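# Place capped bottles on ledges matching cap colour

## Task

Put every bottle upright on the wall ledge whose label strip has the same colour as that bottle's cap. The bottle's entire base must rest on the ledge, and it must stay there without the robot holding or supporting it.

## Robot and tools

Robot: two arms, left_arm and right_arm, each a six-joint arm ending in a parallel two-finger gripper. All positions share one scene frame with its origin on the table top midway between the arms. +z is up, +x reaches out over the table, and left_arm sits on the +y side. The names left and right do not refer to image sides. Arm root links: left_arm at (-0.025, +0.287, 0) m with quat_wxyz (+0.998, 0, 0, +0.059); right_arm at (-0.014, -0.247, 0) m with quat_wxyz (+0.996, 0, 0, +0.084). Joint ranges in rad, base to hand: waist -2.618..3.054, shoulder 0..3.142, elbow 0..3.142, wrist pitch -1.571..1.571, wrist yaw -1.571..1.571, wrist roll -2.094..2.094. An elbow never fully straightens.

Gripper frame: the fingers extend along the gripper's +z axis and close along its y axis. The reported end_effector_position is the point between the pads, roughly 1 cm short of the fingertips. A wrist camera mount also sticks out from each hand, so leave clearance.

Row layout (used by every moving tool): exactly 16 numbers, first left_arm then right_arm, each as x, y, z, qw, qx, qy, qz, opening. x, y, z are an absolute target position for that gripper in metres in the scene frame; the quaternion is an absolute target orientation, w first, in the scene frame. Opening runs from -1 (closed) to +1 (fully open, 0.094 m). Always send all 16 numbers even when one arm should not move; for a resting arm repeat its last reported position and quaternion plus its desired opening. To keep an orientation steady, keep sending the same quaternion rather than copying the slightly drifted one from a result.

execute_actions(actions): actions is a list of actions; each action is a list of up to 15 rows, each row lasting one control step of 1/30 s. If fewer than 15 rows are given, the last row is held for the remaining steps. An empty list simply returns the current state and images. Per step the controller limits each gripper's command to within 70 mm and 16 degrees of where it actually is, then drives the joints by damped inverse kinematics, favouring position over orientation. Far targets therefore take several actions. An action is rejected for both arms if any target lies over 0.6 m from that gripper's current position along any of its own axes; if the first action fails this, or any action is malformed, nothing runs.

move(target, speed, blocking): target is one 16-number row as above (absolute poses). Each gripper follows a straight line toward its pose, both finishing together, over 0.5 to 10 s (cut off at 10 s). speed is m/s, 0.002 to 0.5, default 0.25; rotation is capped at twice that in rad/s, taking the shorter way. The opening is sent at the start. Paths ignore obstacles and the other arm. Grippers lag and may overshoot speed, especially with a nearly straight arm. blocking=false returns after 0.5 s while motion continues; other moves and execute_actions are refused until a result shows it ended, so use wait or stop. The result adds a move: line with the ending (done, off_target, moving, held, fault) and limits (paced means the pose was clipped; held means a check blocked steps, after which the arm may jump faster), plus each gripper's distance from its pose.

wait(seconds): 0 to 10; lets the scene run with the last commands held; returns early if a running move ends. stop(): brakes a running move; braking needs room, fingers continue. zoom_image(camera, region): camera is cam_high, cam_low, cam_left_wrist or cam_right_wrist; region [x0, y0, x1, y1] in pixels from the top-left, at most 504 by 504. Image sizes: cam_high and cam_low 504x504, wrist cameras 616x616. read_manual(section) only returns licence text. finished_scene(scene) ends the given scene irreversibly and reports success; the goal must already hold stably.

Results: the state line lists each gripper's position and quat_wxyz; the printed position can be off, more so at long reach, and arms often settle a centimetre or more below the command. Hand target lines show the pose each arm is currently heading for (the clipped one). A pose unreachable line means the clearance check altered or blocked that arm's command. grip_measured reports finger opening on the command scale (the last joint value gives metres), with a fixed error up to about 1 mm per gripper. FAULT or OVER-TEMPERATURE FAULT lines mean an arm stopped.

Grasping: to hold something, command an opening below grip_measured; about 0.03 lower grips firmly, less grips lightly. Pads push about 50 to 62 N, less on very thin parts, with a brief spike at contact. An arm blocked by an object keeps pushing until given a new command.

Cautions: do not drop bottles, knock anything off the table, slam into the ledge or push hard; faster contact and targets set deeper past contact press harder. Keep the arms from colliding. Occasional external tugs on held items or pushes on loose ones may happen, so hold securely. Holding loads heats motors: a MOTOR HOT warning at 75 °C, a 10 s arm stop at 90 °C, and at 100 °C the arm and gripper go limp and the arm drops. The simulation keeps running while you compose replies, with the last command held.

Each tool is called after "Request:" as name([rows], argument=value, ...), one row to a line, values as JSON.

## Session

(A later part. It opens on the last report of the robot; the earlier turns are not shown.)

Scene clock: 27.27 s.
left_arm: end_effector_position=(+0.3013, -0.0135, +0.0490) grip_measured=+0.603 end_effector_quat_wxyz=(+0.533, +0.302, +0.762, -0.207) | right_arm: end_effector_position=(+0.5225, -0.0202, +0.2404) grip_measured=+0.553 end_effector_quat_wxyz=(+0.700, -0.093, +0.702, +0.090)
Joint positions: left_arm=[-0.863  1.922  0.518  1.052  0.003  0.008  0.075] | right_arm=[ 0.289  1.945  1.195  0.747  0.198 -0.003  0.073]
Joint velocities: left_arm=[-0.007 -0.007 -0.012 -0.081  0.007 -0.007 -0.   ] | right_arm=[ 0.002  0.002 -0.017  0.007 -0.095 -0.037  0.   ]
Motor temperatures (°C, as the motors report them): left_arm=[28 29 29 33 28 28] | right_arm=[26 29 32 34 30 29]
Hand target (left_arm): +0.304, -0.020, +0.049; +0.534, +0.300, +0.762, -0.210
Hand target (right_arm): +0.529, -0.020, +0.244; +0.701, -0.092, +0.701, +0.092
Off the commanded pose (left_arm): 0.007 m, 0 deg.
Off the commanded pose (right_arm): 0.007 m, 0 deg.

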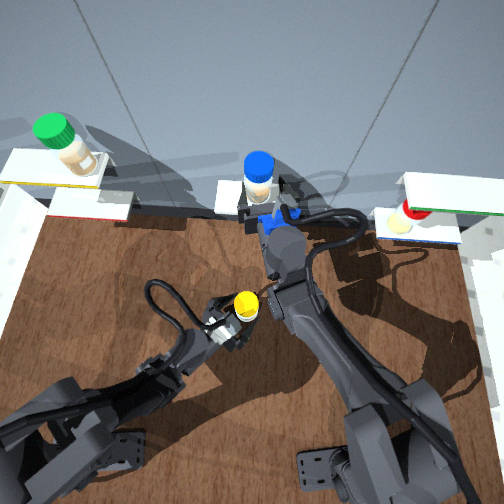

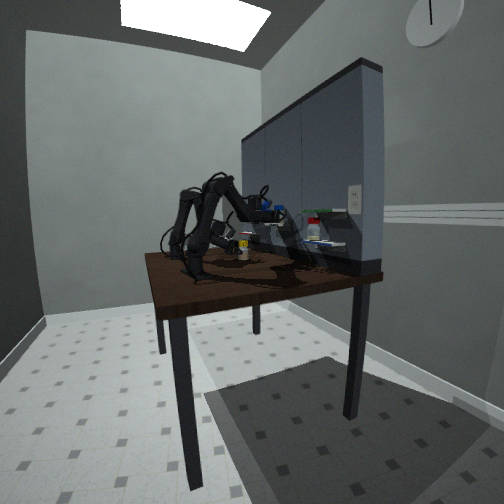

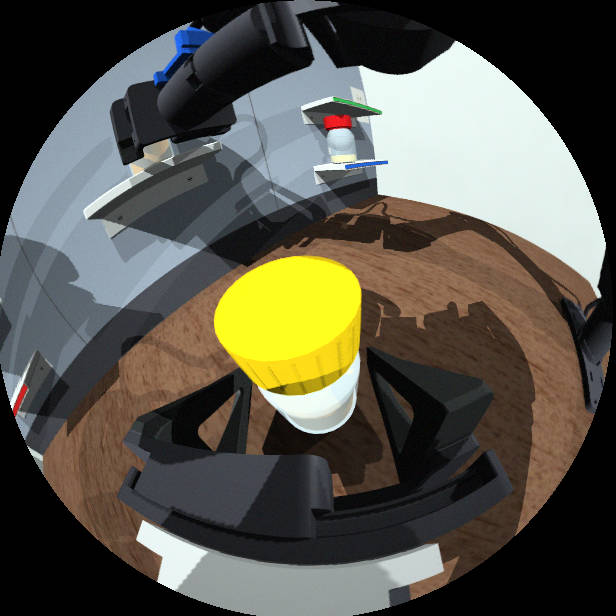

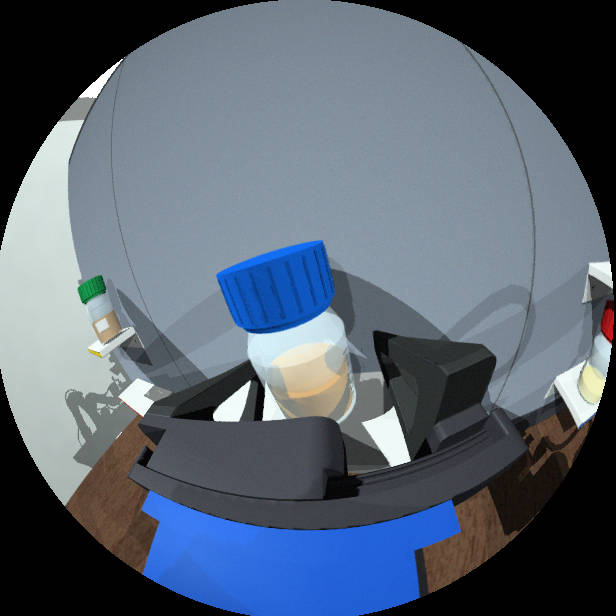

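Request:
execute_actions([
  [[0.304,-0.02,0.049,0.5337,0.3002,0.7622,-0.2102,0.5,0.53,-0.013,0.244,0.7010,-0.0923,0.7010,0.0923,0.5],[0.304,-0.02,0.049,0.5337,0.3002,0.7622,-0.2102,0.45,0.53,-0.011,0.244,0.7010,-0.0923,0.7010,0.0923,0.5],[0.304,-0.02,0.049,0.5337,0.3002,0.7622,-0.2102,0.4,0.53,-0.011,0.244,0.7010,-0.0923,0.7010,0.0923,0.45],[0.304,-0.02,0.049,0.5337,0.3002,0.7622,-0.2102,0.35,0.53,-0.011,0.244,0.7010,-0.0923,0.7010,0.0923,0.4],[0.304,-0.02,0.049,0.5337,0.3002,0.7622,-0.2102,0.3,0.53,-0.011,0.244,0.7010,-0.0923,0.7010,0.0923,0.35],[0.304,-0.02,0.049,0.5337,0.3002,0.7622,-0.2102,0.25,0.53,-0.011,0.244,0.7010,-0.0923,0.7010,0.0923,0.3],[0.304,-0.02,0.049,0.5337,0.3002,0.7622,-0.2102,0.2,0.53,-0.011,0.244,0.7010,-0.0923,0.7010,0.0923,0.25],[0.304,-0.02,0.049,0.5337,0.3002,0.7622,-0.2102,0.15,0.53,-0.011,0.244,0.7010,-0.0923,0.7010,0.0923,0.2],[0.304,-0.02,0.049,0.5337,0.3002,0.7622,-0.2102,0.12,0.53,-0.011,0.244,0.7010,-0.0923,0.7010,0.0923,0.15],[0.304,-0.02,0.049,0.5337,0.3002,0.7622,-0.2102,0.12,0.53,-0.011,0.244,0.7010,-0.0923,0.7010,0.0923,0.11]],
  [[0.303,-0.019,0.052,0.538,0.299,0.759,-0.212,0.12,0.528,-0.012,0.249,0.707,-0.0915,0.695,0.093,0.11],[0.302,-0.018,0.055,0.542,0.298,0.756,-0.2135,0.12,0.526,-0.013,0.254,0.712,-0.091,0.69,0.0937,0.11],[0.301,-0.017,0.058,0.546,0.297,0.753,-0.215,0.12,0.524,-0.014,0.259,0.717,-0.09,0.684,0.0944,0.11],[0.30,-0.016,0.061,0.5501,0.2955,0.7503,-0.2167,0.12,0.523,-0.014,0.264,0.7225,-0.0893,0.6785,0.095,0.11],[0.30,-0.015,0.064,0.5501,0.2955,0.7503,-0.2167,0.12,0.522,-0.014,0.269,0.7280,-0.0886,0.6730,0.0958,0.11],[0.30,-0.015,0.067,0.5501,0.2955,0.7503,-0.2167,0.12,0.522,-0.014,0.273,0.7280,-0.0886,0.6730,0.0958,0.11],[0.30,-0.015,0.070,0.5501,0.2955,0.7503,-0.2167,0.12,0.522,-0.014,0.277,0.7280,-0.0886,0.6730,0.0958,0.11],[0.30,-0.015,0.073,0.5501,0.2955,0.7503,-0.2167,0.12,0.522,-0.014,0.281,0.7280,-0.0886,0.6730,0.0958,0.11],[0.30,-0.015,0.076,0.5501,0.2955,0.7503,-0.2167,0.12,0.522,-0.014,0.285,0.7280,-0.0886,0.6730,0.0958,0.11],[0.30,-0.015,0.079,0.5501,0.2955,0.7503,-0.2167,0.12,0.522,-0.014,0.289,0.7280,-0.0886,0.6730,0.0958,0.11],[0.30,-0.015,0.082,0.5501,0.2955,0.7503,-0.2167,0.12,0.522,-0.014,0.293,0.7280,-0.0886,0.6730,0.0958,0.11],[0.30,-0.015,0.085,0.5501,0.2955,0.7503,-0.2167,0.12,0.522,-0.014,0.297,0.7280,-0.0886,0.6730,0.0958,0.11],[0.30,-0.015,0.088,0.5501,0.2955,0.7503,-0.2167,0.12,0.522,-0.014,0.301,0.7280,-0.0886,0.6730,0.0958,0.11],[0.30,-0.015,0.091,0.5501,0.2955,0.7503,-0.2167,0.12,0.522,-0.014,0.305,0.7280,-0.0886,0.6730,0.0958,0.11],[0.30,-0.015,0.094,0.5501,0.2955,0.7503,-0.2167,0.12,0.522,-0.014,0.309,0.7280,-0.0886,0.6730,0.0958,0.11]],
])

Scene clock: 28.97 s.
left_arm: end_effector_position=(+0.2983, -0.0115, +0.0665) grip_measured=+0.179 end_effector_quat_wxyz=(+0.530, +0.303, +0.765, -0.206) | right_arm: end_effector_position=(+0.5220, -0.0146, +0.2554) grip_measured=+0.165 end_effector_quat_wxyz=(+0.697, -0.098, +0.704, +0.091)
Joint positions: left_arm=[-0.864  1.818  0.518  0.939  0.003  0.007  0.055] | right_arm=[ 0.298  1.921  1.237  0.672  0.199 -0.006  0.055]
Joint velocities: left_arm=[-0.017 -0.437 -0.012 -0.418 -0.037 -0.081 -0.   ] | right_arm=[-0.007 -0.178  0.227 -0.447 -0.051 -0.037 -0.001]
Motor temperatures (°C, as the motors report them): left_arm=[28 29 29 33 28 28] | right_arm=[26 30 33 35 30 29]
Hand target (left_arm): +0.300, -0.015, +0.093; +0.551, +0.295, +0.750, -0.217
Hand target (right_arm): +0.519, -0.016, +0.308; +0.728, -0.088, +0.673, +0.096
Off the commanded pose (left_arm): 0.028 m, 3 deg.
Off the commanded pose (right_arm): 0.054 m, 5 deg.

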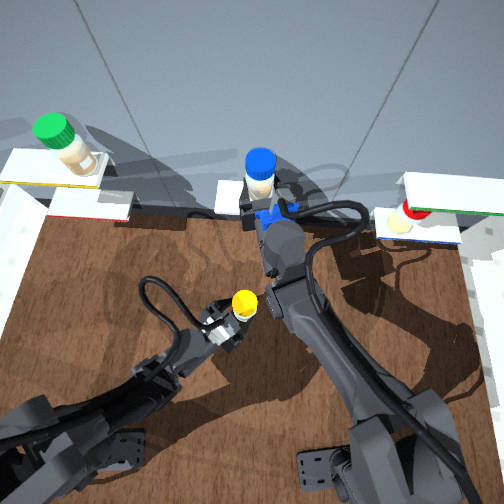

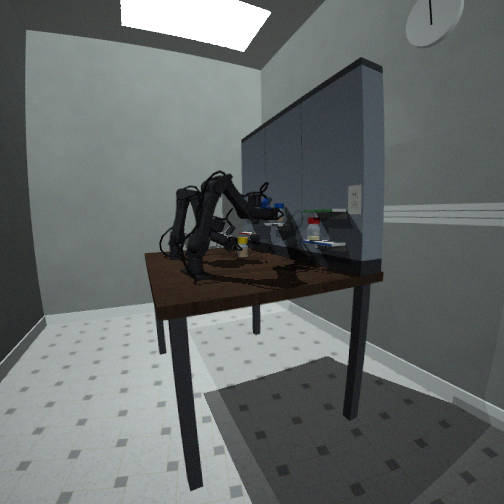

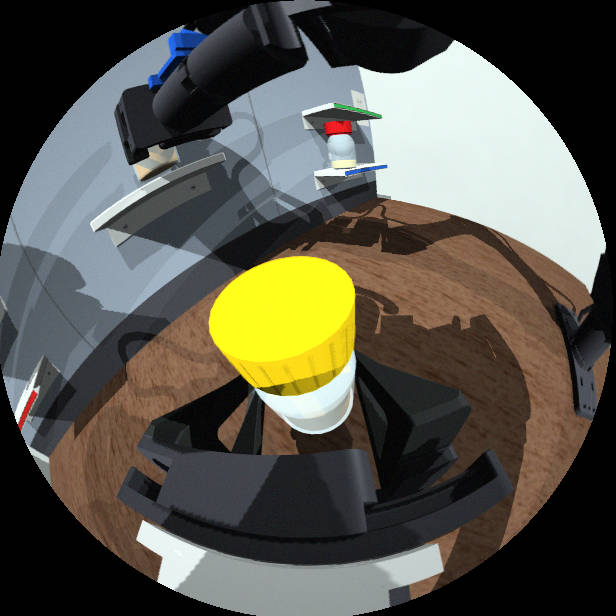

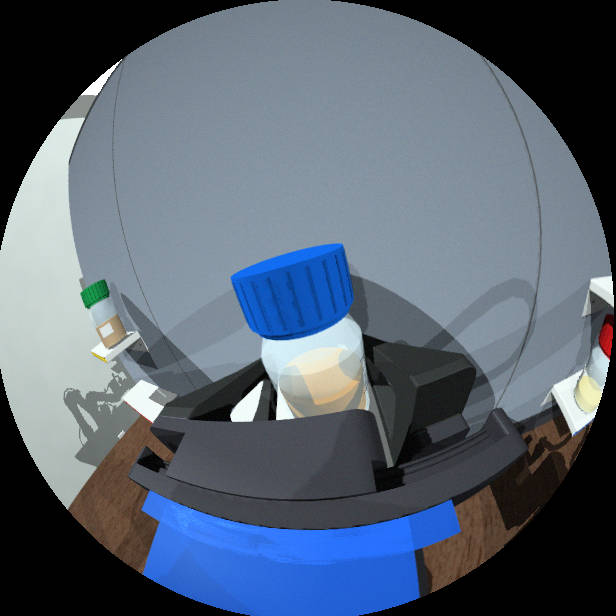

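Request:
execute_actions([
  [[0.30,-0.012,0.095,0.5501,0.2955,0.7503,-0.2167,0.14,0.517,-0.017,0.309,0.7280,-0.0886,0.6730,0.0958,0.125],[0.30,-0.008,0.096,0.5501,0.2955,0.7503,-0.2167,0.14,0.513,-0.019,0.309,0.7280,-0.0886,0.6730,0.0958,0.125],[0.30,-0.003,0.098,0.5501,0.2955,0.7503,-0.2167,0.14,0.508,-0.022,0.309,0.7280,-0.0886,0.6730,0.0958,0.125],[0.30,0.003,0.10,0.5501,0.2955,0.7503,-0.2167,0.14,0.502,-0.025,0.309,0.7280,-0.0886,0.6730,0.0958,0.125],[0.30,0.010,0.102,0.5501,0.2955,0.7503,-0.2167,0.14,0.495,-0.029,0.309,0.7280,-0.0886,0.6730,0.0958,0.125],[0.30,0.017,0.104,0.5501,0.2955,0.7503,-0.2167,0.14,0.488,-0.033,0.309,0.7280,-0.0886,0.6730,0.0958,0.125],[0.30,0.024,0.106,0.5501,0.2955,0.7503,-0.2167,0.14,0.481,-0.037,0.309,0.7280,-0.0886,0.6730,0.0958,0.125],[0.30,0.031,0.108,0.5501,0.2955,0.7503,-0.2167,0.14,0.474,-0.041,0.309,0.7280,-0.0886,0.6730,0.0958,0.125],[0.30,0.038,0.110,0.5501,0.2955,0.7503,-0.2167,0.14,0.467,-0.045,0.309,0.7280,-0.0886,0.6730,0.0958,0.125],[0.30,0.045,0.112,0.5501,0.2955,0.7503,-0.2167,0.14,0.460,-0.049,0.309,0.7280,-0.0886,0.6730,0.0958,0.125],[0.30,0.052,0.114,0.5501,0.2955,0.7503,-0.2167,0.14,0.453,-0.053,0.309,0.7280,-0.0886,0.6730,0.0958,0.125],[0.30,0.059,0.116,0.5501,0.2955,0.7503,-0.2167,0.14,0.446,-0.057,0.309,0.7280,-0.0886,0.6730,0.0958,0.125],[0.30,0.066,0.118,0.5501,0.2955,0.7503,-0.2167,0.14,0.439,-0.061,0.309,0.7280,-0.0886,0.6730,0.0958,0.125],[0.30,0.073,0.120,0.5501,0.2955,0.7503,-0.2167,0.14,0.432,-0.065,0.309,0.7280,-0.0886,0.6730,0.0958,0.125],[0.30,0.080,0.122,0.5501,0.2955,0.7503,-0.2167,0.14,0.425,-0.069,0.309,0.7280,-0.0886,0.6730,0.0958,0.125]],
])

Request:
move(target=[0.42,0.405,0.36,0.5897,-0.1049,0.7970,0.0776,0.14,0.42,-0.43,0.207,0.7280,0.0886,0.6730,-0.0958,0.125], speed=0.3)

Request:
zoom_image(camera="cam_low", region=[190, 140, 370, 270])

Scene clock: 30.23 s.
left_arm: end_effector_position=(+0.3070, +0.0725, +0.1011) grip_measured=+0.179 end_effector_quat_wxyz=(+0.540, +0.273, +0.772, -0.194) | right_arm: end_effector_position=(+0.4459, -0.0539, +0.2867) grip_measured=+0.165 end_effector_quat_wxyz=(+0.704, -0.096, +0.698, +0.093)
Joint positions: left_arm=[-0.614  1.514  0.384  0.776  0.177  0.06   0.055] | right_arm=[ 0.296  1.572  0.933  0.646  0.198 -0.007  0.055]
Joint velocities: left_arm=[ 0.73  -0.716 -0.247 -0.432  0.608  0.242 -0.001] | right_arm=[-0.046 -0.906 -0.872 -0.037  0.007 -0.051  0.   ]
Motor temperatures (°C, as the motors report them): left_arm=[28 29 29 33 28 28] | right_arm=[26 30 33 35 30 29]
Hand target (left_arm): +0.302, +0.077, +0.120; +0.556, +0.292, +0.749, -0.212
Hand target (right_arm): +0.431, -0.068, +0.308; +0.727, -0.088, +0.674, +0.095
Off the commanded pose (left_arm): 0.023 m, 5 deg.
Off the commanded pose (right_arm): 0.034 m, 4 deg.

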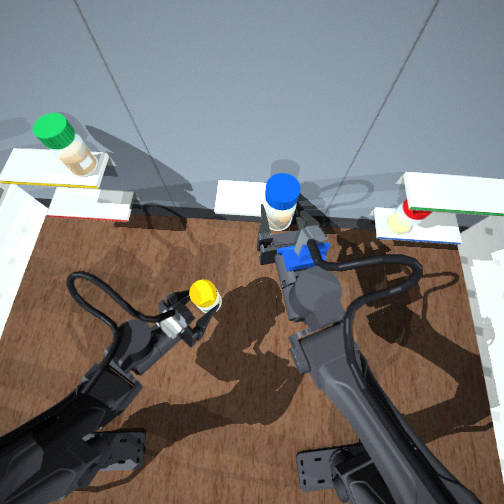

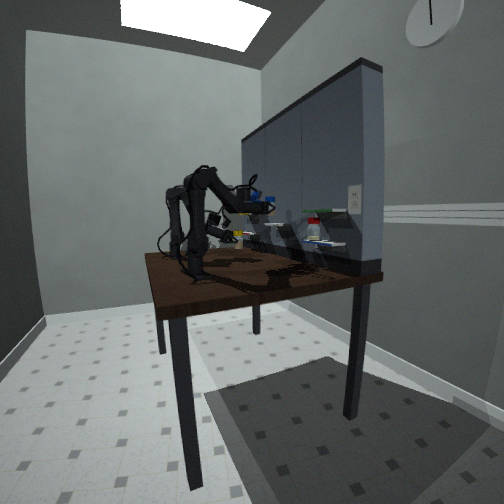

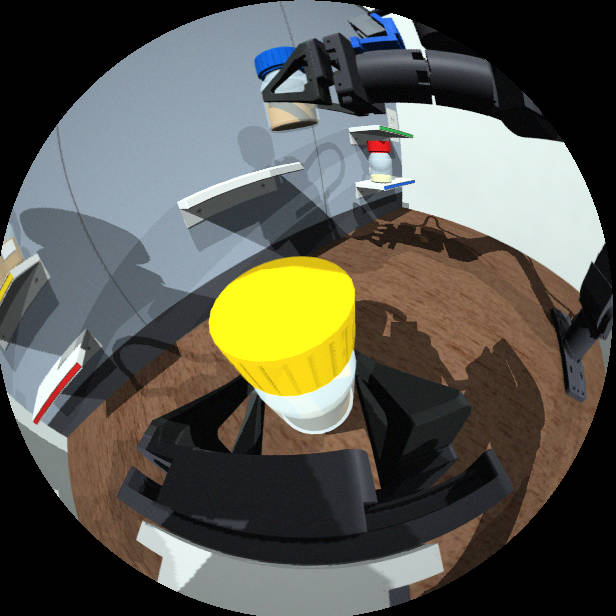

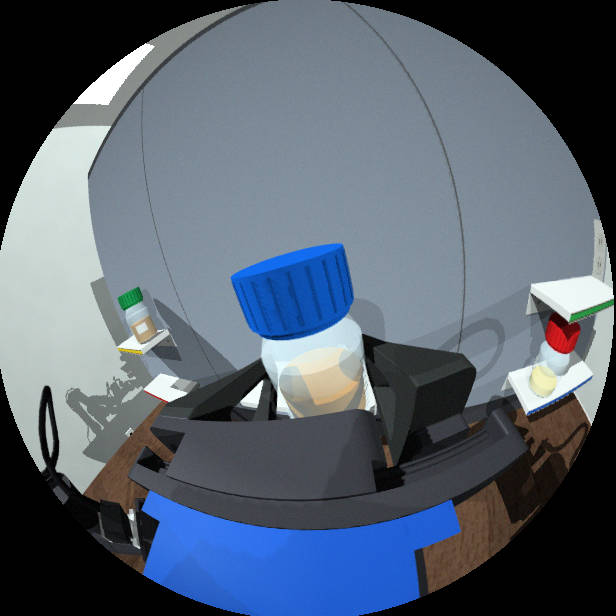

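Scene clock: 32.50 s.
left_arm: end_effector_position=(+0.4203, +0.3987, +0.3235) grip_measured=+0.179 end_effector_quat_wxyz=(+0.547, -0.100, +0.828, +0.072) | right_arm: end_effector_position=(+0.4174, -0.4300, +0.1774) grip_measured=+0.165 end_effector_quat_wxyz=(+0.696, +0.104, +0.705, -0.089)
Joint positions: left_arm=[ 0.121  1.426  1.349 -0.325 -0.011  0.005  0.055] | right_arm=[-0.651  1.746  0.606  1.125 -0.209  0.017  0.055]
Joint velocities: left_arm=[ 0.007  0.012  0.012 -0.037  0.007  0.022 -0.   ] | right_arm=[-0.002 -0.017  0.017 -0.037  0.022  0.022  0.001]
Motor temperatures (°C, as the motors report them): left_arm=[28 29 29 34 28 28] | right_arm=[26 30 33 36 30 29]
Hand target (left_arm): +0.423, +0.402, +0.359; +0.587, -0.105, +0.799, +0.078
Hand target (right_arm): +0.424, -0.432, +0.206; +0.727, +0.092, +0.674, -0.093
Off the commanded pose (left_arm): 0.037 m, 6 deg.
Off the commanded pose (right_arm): 0.030 m, 5 deg.
move: off_target (left_arm, right_arm); limits=paced

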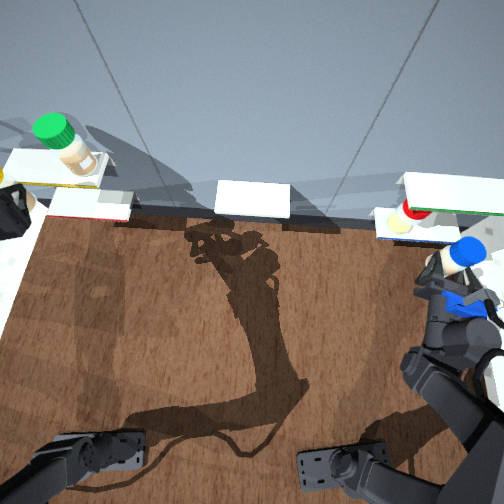

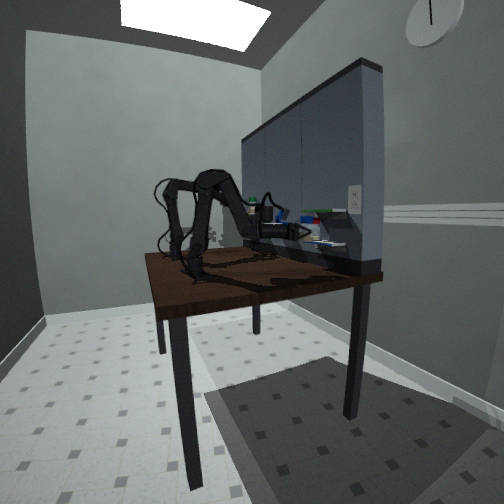

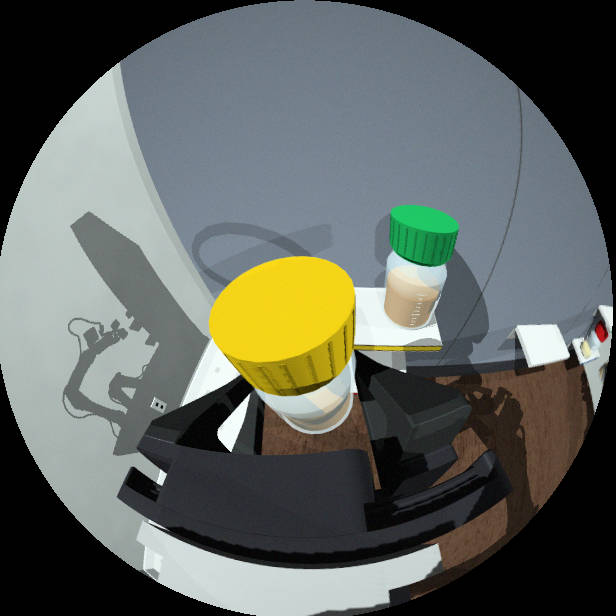

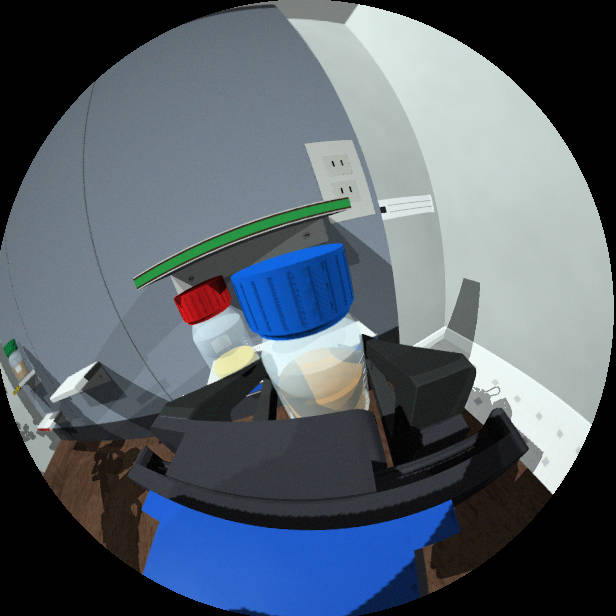

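Region (190, 140, 370, 270) of cam_low's 504x504 image, scaled by 2.800, with more detail than that image has.

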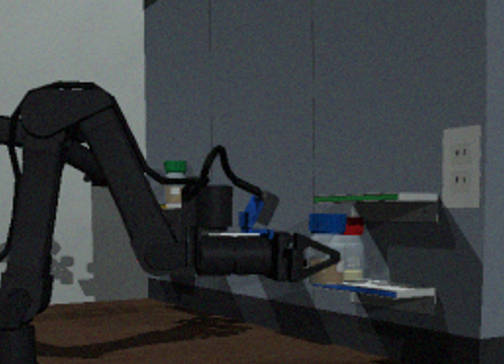

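Request:
execute_actions([
  [[0.423,0.402,0.364,0.594,-0.1045,0.794,0.078,0.14,0.426,-0.432,0.208,0.7280,0.0886,0.6730,-0.0958,0.125],[0.424,0.402,0.369,0.600,-0.104,0.789,0.079,0.14,0.429,-0.433,0.209,0.7280,0.0886,0.6730,-0.0958,0.125],[0.425,0.403,0.374,0.6069,-0.1032,0.7839,0.0799,0.14,0.432,-0.433,0.21,0.7280,0.0886,0.6730,-0.0958,0.125],[0.427,0.403,0.378,0.6069,-0.1032,0.7839,0.0799,0.14,0.436,-0.434,0.211,0.7280,0.0886,0.6730,-0.0958,0.125],[0.43,0.404,0.382,0.6069,-0.1032,0.7839,0.0799,0.14,0.44,-0.435,0.212,0.7280,0.0886,0.6730,-0.0958,0.125],[0.434,0.405,0.385,0.6069,-0.1032,0.7839,0.0799,0.14,0.444,-0.436,0.212,0.7280,0.0886,0.6730,-0.0958,0.125],[0.438,0.406,0.385,0.6069,-0.1032,0.7839,0.0799,0.14,0.448,-0.437,0.212,0.7280,0.0886,0.6730,-0.0958,0.125],[0.443,0.407,0.385,0.6069,-0.1032,0.7839,0.0799,0.14,0.452,-0.438,0.212,0.7280,0.0886,0.6730,-0.0958,0.125],[0.448,0.408,0.385,0.6069,-0.1032,0.7839,0.0799,0.14,0.456,-0.439,0.212,0.7280,0.0886,0.6730,-0.0958,0.125],[0.453,0.409,0.385,0.6069,-0.1032,0.7839,0.0799,0.14,0.46,-0.44,0.213,0.7280,0.0886,0.6730,-0.0958,0.125]],
])

Request:
zoom_image(camera="cam_low", region=[190, 140, 370, 270])

Scene clock: 33.47 s.
left_arm: end_effector_position=(+0.4475, +0.4062, +0.3550) grip_measured=+0.179 end_effector_quat_wxyz=(+0.573, -0.100, +0.810, +0.077) | right_arm: end_effector_position=(+0.4533, -0.4377, +0.1966) grip_measured=+0.165 end_effector_quat_wxyz=(+0.714, +0.093, +0.689, -0.089)
Joint positions: left_arm=[ 0.121  1.521  1.501 -0.317 -0.016  0.005  0.055] | right_arm=[-0.63   1.833  0.765  1.103 -0.203  0.018  0.055]
Joint velocities: left_arm=[ 0.012  0.149  0.002 -0.022  0.007 -0.051  0.001] | right_arm=[ 0.007  0.022 -0.012 -0.168 -0.022 -0.081 -0.   ]
Motor temperatures (°C, as the motors report them): left_arm=[28 29 30 34 28 28] | right_arm=[26 30 33 36 30 29]
Hand target (left_arm): +0.451, +0.408, +0.385; +0.607, -0.103, +0.784, +0.081
Hand target (right_arm): +0.460, -0.439, +0.213; +0.728, +0.089, +0.673, -0.096
Off the commanded pose (left_arm): 0.031 m, 5 deg.
Off the commanded pose (right_arm): 0.018 m, 3 deg.

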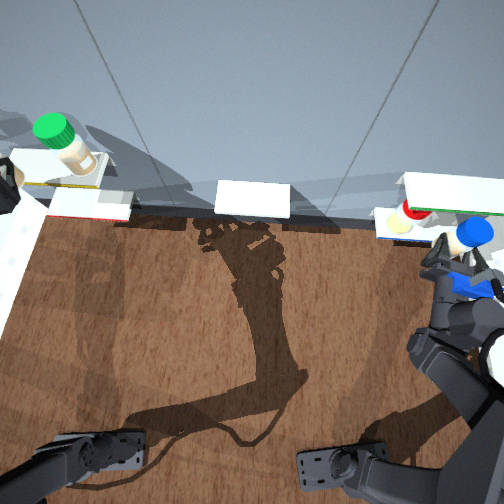

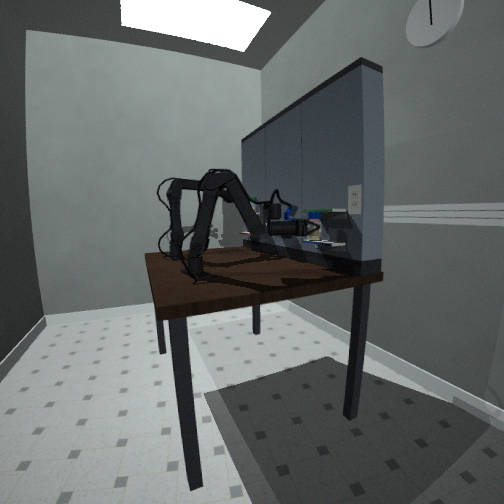

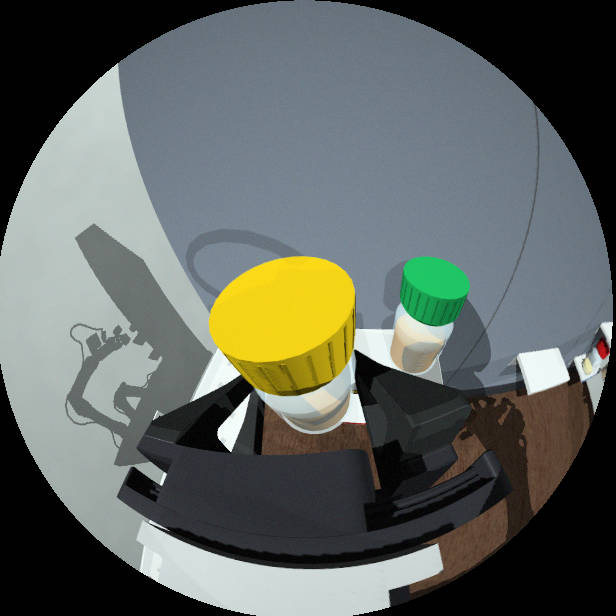

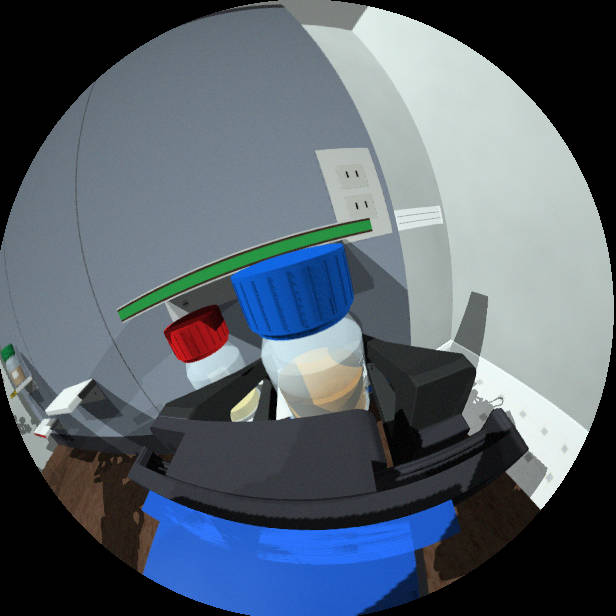

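Region (190, 140, 370, 270) of cam_low's 504x504 image, scaled by 2.800, with more detail than that image has.

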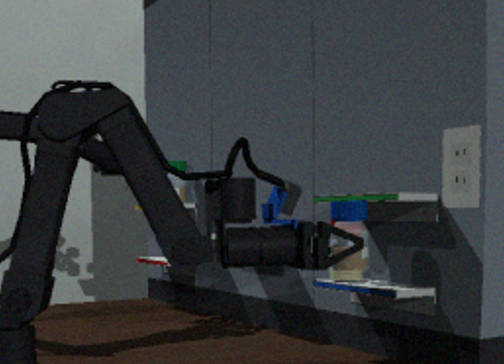

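Request:
execute_actions([
  [[0.457,0.410,0.384,0.6069,-0.1032,0.7839,0.0799,0.14,0.46,-0.44,0.210,0.7280,0.0886,0.6730,-0.0958,0.125],[0.462,0.411,0.383,0.6069,-0.1032,0.7839,0.0799,0.14,0.46,-0.44,0.207,0.7280,0.0886,0.6730,-0.0958,0.125],[0.467,0.412,0.382,0.6069,-0.1032,0.7839,0.0799,0.14,0.46,-0.44,0.204,0.7280,0.0886,0.6730,-0.0958,0.125],[0.472,0.413,0.381,0.6069,-0.1032,0.7839,0.0799,0.14,0.461,-0.44,0.202,0.7280,0.0886,0.6730,-0.0958,0.125],[0.477,0.414,0.38,0.6069,-0.1032,0.7839,0.0799,0.14,0.463,-0.441,0.202,0.7280,0.0886,0.6730,-0.0958,0.125],[0.482,0.415,0.379,0.6069,-0.1032,0.7839,0.0799,0.14,0.465,-0.441,0.202,0.7280,0.0886,0.6730,-0.0958,0.125],[0.487,0.416,0.378,0.6069,-0.1032,0.7839,0.0799,0.14,0.468,-0.442,0.202,0.7280,0.0886,0.6730,-0.0958,0.125],[0.492,0.417,0.377,0.6069,-0.1032,0.7839,0.0799,0.14,0.471,-0.442,0.202,0.7280,0.0886,0.6730,-0.0958,0.125],[0.497,0.418,0.376,0.6069,-0.1032,0.7839,0.0799,0.14,0.474,-0.443,0.202,0.7280,0.0886,0.6730,-0.0958,0.125],[0.502,0.419,0.375,0.6069,-0.1032,0.7839,0.0799,0.14,0.477,-0.443,0.202,0.7280,0.0886,0.6730,-0.0958,0.125],[0.507,0.42,0.375,0.6069,-0.1032,0.7839,0.0799,0.14,0.48,-0.444,0.202,0.7280,0.0886,0.6730,-0.0958,0.125],[0.512,0.421,0.375,0.6069,-0.1032,0.7839,0.0799,0.14,0.483,-0.444,0.202,0.7280,0.0886,0.6730,-0.0958,0.125],[0.516,0.422,0.375,0.6069,-0.1032,0.7839,0.0799,0.14,0.486,-0.445,0.202,0.7280,0.0886,0.6730,-0.0958,0.125],[0.52,0.423,0.375,0.6069,-0.1032,0.7839,0.0799,0.14,0.488,-0.445,0.202,0.7280,0.0886,0.6730,-0.0958,0.125],[0.523,0.424,0.375,0.6069,-0.1032,0.7839,0.0799,0.14,0.49,-0.446,0.202,0.7280,0.0886,0.6730,-0.0958,0.125]],
])

Request:
zoom_image(camera="cam_low", region=[190, 140, 370, 270])

Scene clock: 34.43 s.
left_arm: end_effector_position=(+0.5087, +0.4219, +0.3300) grip_measured=+0.179 end_effector_quat_wxyz=(+0.559, -0.103, +0.819, +0.076) | right_arm: end_effector_position=(+0.4767, -0.4432, +0.1820) grip_measured=+0.165 end_effector_quat_wxyz=(+0.709, +0.095, +0.693, -0.088)
Joint positions: left_arm=[ 0.121  1.764  1.695 -0.303 -0.02   0.003  0.055] | right_arm=[-0.613  1.938  0.854  1.107 -0.185  0.018  0.055]
Joint velocities: left_arm=[-0.012  0.515  0.466 -0.081  0.022 -0.022 -0.001] | right_arm=[ 0.076  0.173  0.369 -0.007  0.007  0.007  0.   ]
Motor temperatures (°C, as the motors report them): left_arm=[28 29 30 34 28 28] | right_arm=[26 30 33 36 30 29]
Hand target (left_arm): +0.517, +0.422, +0.374; +0.607, -0.103, +0.784, +0.080
Hand target (right_arm): +0.488, -0.444, +0.202; +0.728, +0.089, +0.673, -0.096
Off the commanded pose (left_arm): 0.047 m, 7 deg.
Off the commanded pose (right_arm): 0.024 m, 3 deg.

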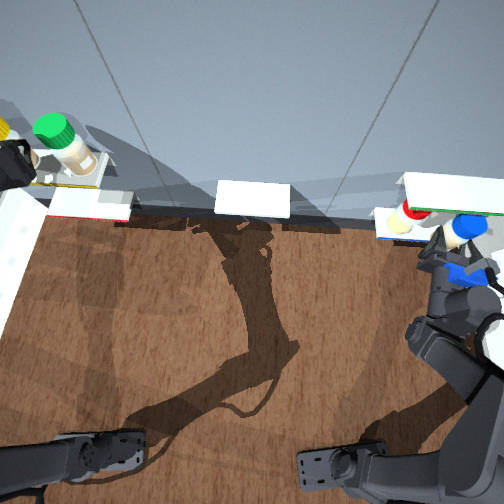

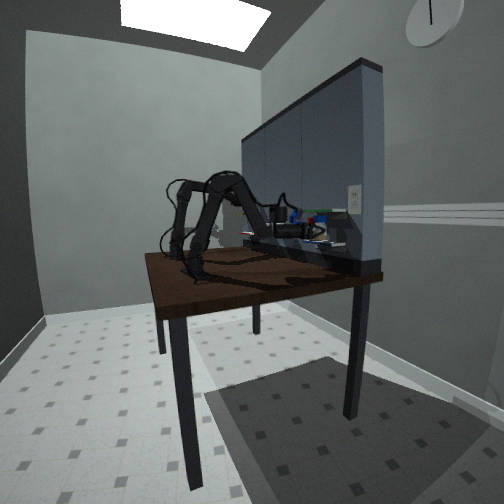

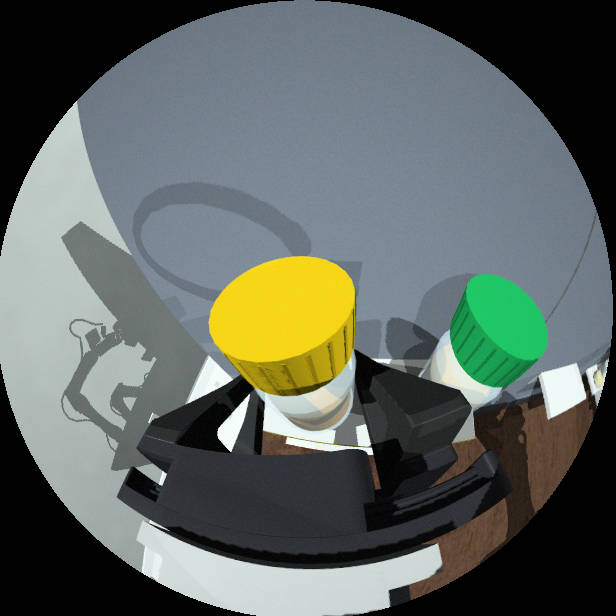

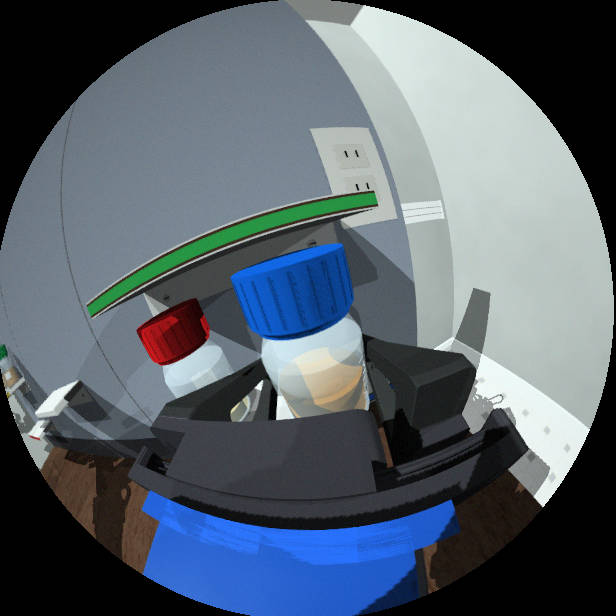

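Region (190, 140, 370, 270) of cam_low's 504x504 image, scaled by 2.800, with more detail than that image has.

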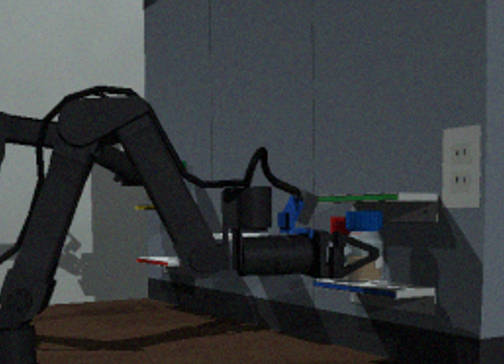

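Request:
execute_actions([
  [[0.523,0.424,0.375,0.6069,-0.1032,0.7839,0.0799,0.14,0.492,-0.446,0.202,0.7280,0.0886,0.6730,-0.0958,0.125],[0.523,0.424,0.375,0.6069,-0.1032,0.7839,0.0799,0.14,0.495,-0.447,0.202,0.7280,0.0886,0.6730,-0.0958,0.125],[0.523,0.424,0.375,0.6069,-0.1032,0.7839,0.0799,0.14,0.498,-0.447,0.202,0.7280,0.0886,0.6730,-0.0958,0.125],[0.523,0.424,0.375,0.6069,-0.1032,0.7839,0.0799,0.14,0.502,-0.448,0.202,0.7280,0.0886,0.6730,-0.0958,0.125],[0.523,0.424,0.375,0.6069,-0.1032,0.7839,0.0799,0.14,0.506,-0.448,0.202,0.7280,0.0886,0.6730,-0.0958,0.125],[0.523,0.424,0.375,0.6069,-0.1032,0.7839,0.0799,0.14,0.51,-0.449,0.202,0.7280,0.0886,0.6730,-0.0958,0.125],[0.523,0.424,0.375,0.6069,-0.1032,0.7839,0.0799,0.14,0.514,-0.449,0.202,0.7280,0.0886,0.6730,-0.0958,0.125],[0.523,0.424,0.375,0.6069,-0.1032,0.7839,0.0799,0.14,0.518,-0.45,0.202,0.7280,0.0886,0.6730,-0.0958,0.125],[0.523,0.424,0.375,0.6069,-0.1032,0.7839,0.0799,0.14,0.522,-0.45,0.202,0.7280,0.0886,0.6730,-0.0958,0.125],[0.523,0.424,0.375,0.6069,-0.1032,0.7839,0.0799,0.14,0.525,-0.451,0.202,0.7280,0.0886,0.6730,-0.0958,0.125],[0.523,0.424,0.375,0.6069,-0.1032,0.7839,0.0799,0.14,0.528,-0.451,0.202,0.7280,0.0886,0.6730,-0.0958,0.125]],
])

Request:
wait(seconds=0.3)

Request:
zoom_image(camera="cam_low", region=[190, 140, 370, 270])

Scene clock: 35.43 s.
left_arm: end_effector_position=(+0.5170, +0.4239, +0.3361) grip_measured=+0.179 end_effector_quat_wxyz=(+0.564, -0.102, +0.815, +0.077) | right_arm: end_effector_position=(+0.5208, -0.4481, +0.1828) grip_measured=+0.165 end_effector_quat_wxyz=(+0.712, +0.093, +0.691, -0.086)
Joint positions: left_arm=[ 0.121  1.796  1.745 -0.308 -0.021  0.003  0.055] | right_arm=[-0.579  2.06   1.048  1.042 -0.156  0.018  0.055]
Joint velocities: left_arm=[ 0.007 -0.002 -0.017  0.007  0.007 -0.022  0.   ] | right_arm=[ 0.002 -0.002  0.027 -0.125  0.037 -0.037 -0.001]
Motor temperatures (°C, as the motors report them): left_arm=[28 29 30 35 28 28] | right_arm=[26 31 33 36 30 29]
Hand target (left_arm): +0.520, +0.423, +0.375; +0.607, -0.103, +0.784, +0.081
Hand target (right_arm): +0.527, -0.450, +0.202; +0.728, +0.089, +0.673, -0.096
Off the commanded pose (left_arm): 0.039 m, 6 deg.
Off the commanded pose (right_arm): 0.021 m, 3 deg.

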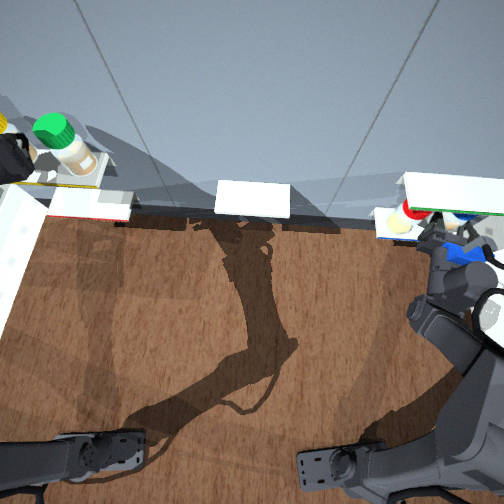

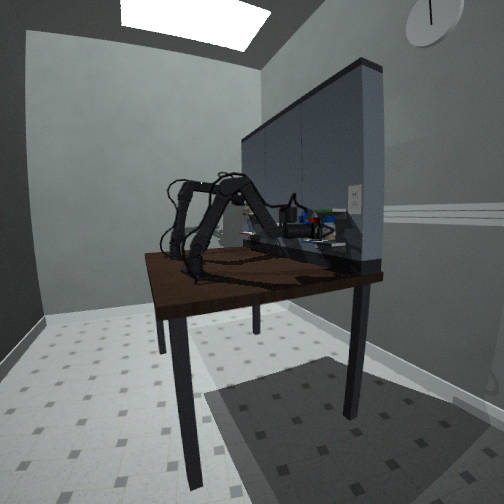

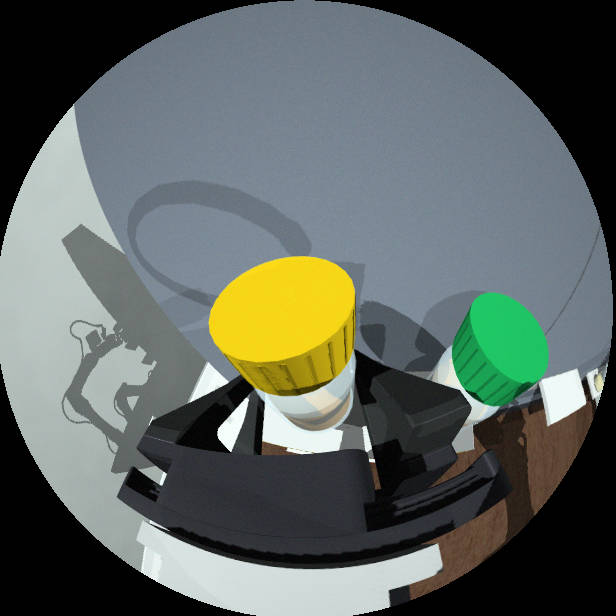

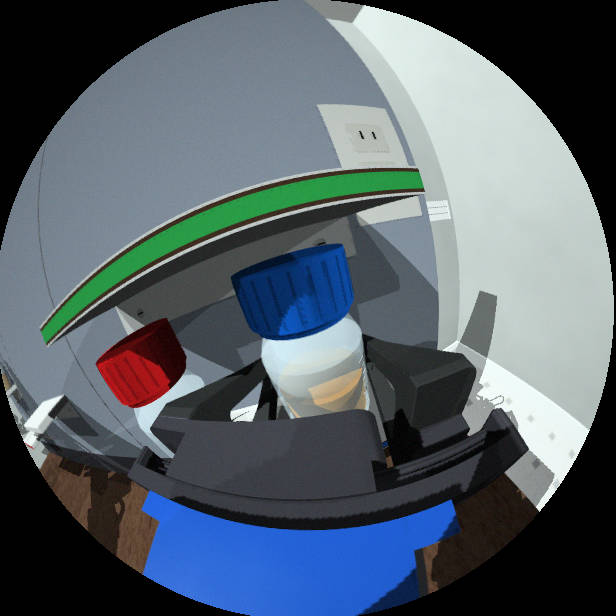

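Scene clock: 35.73 s.
left_arm: end_effector_position=(+0.5170, +0.4239, +0.3361) grip_measured=+0.179 end_effector_quat_wxyz=(+0.564, -0.102, +0.815, +0.077) | right_arm: end_effector_position=(+0.5209, -0.4490, +0.1798) grip_measured=+0.165 end_effector_quat_wxyz=(+0.708, +0.095, +0.694, -0.087)
Joint positions: left_arm=[ 0.121  1.796  1.745 -0.308 -0.021  0.003  0.055] | right_arm=[-0.579  2.061  1.048  1.031 -0.152  0.018  0.055]
Joint velocities: left_arm=[-0.012 -0.017 -0.007 -0.051  0.007 -0.007 -0.001] | right_arm=[-0.012 -0.007  0.017 -0.022  0.066 -0.022 -0.   ]
Motor temperatures (°C, as the motors report them): left_arm=[28 29 30 35 28 28] | right_arm=[26 31 33 36 30 29]
Hand target (left_arm): +0.520, +0.423, +0.375; +0.607, -0.103, +0.784, +0.081
Hand target (right_arm): +0.527, -0.450, +0.202; +0.728, +0.089, +0.673, -0.096
Off the commanded pose (left_arm): 0.039 m, 6 deg.
Off the commanded pose (right_arm): 0.023 m, 4 deg.
wait: 0.30 s; at rest by 0.27 s

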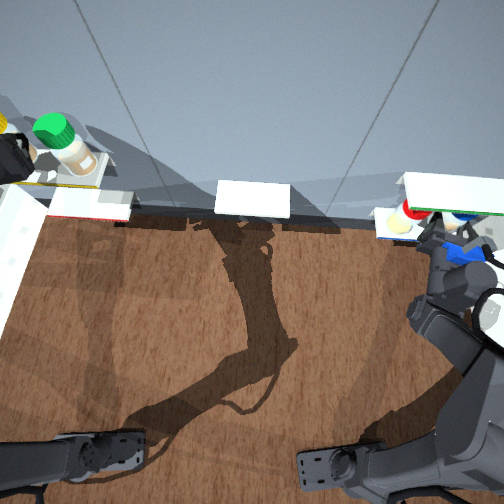

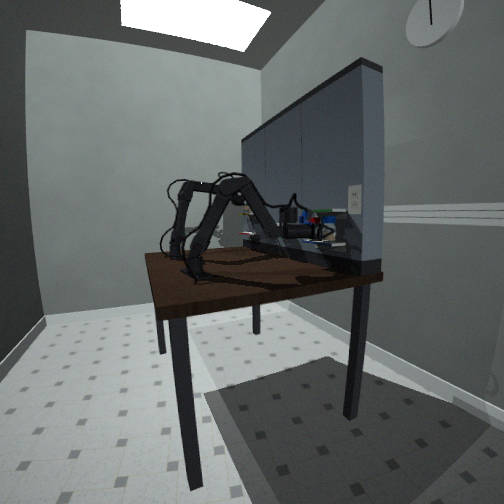

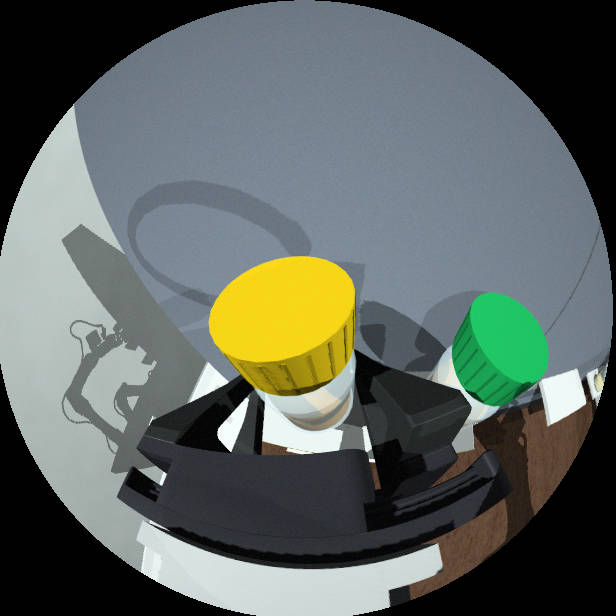

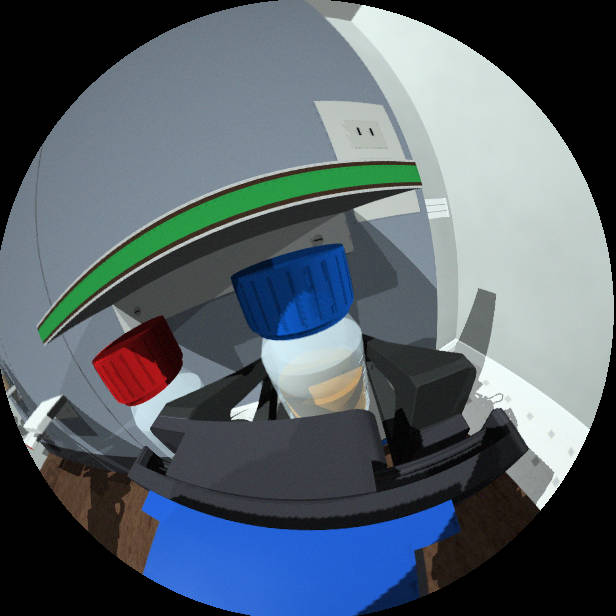

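Region (190, 140, 370, 270) of cam_low's 504x504 image, scaled by 2.800, with more detail than that image has.

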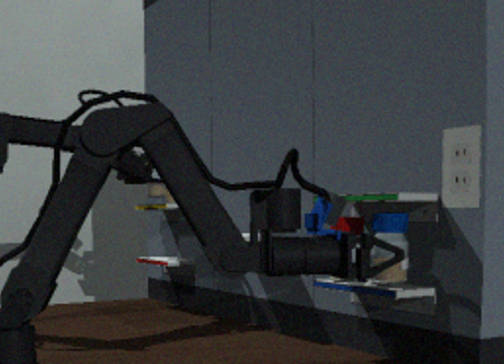

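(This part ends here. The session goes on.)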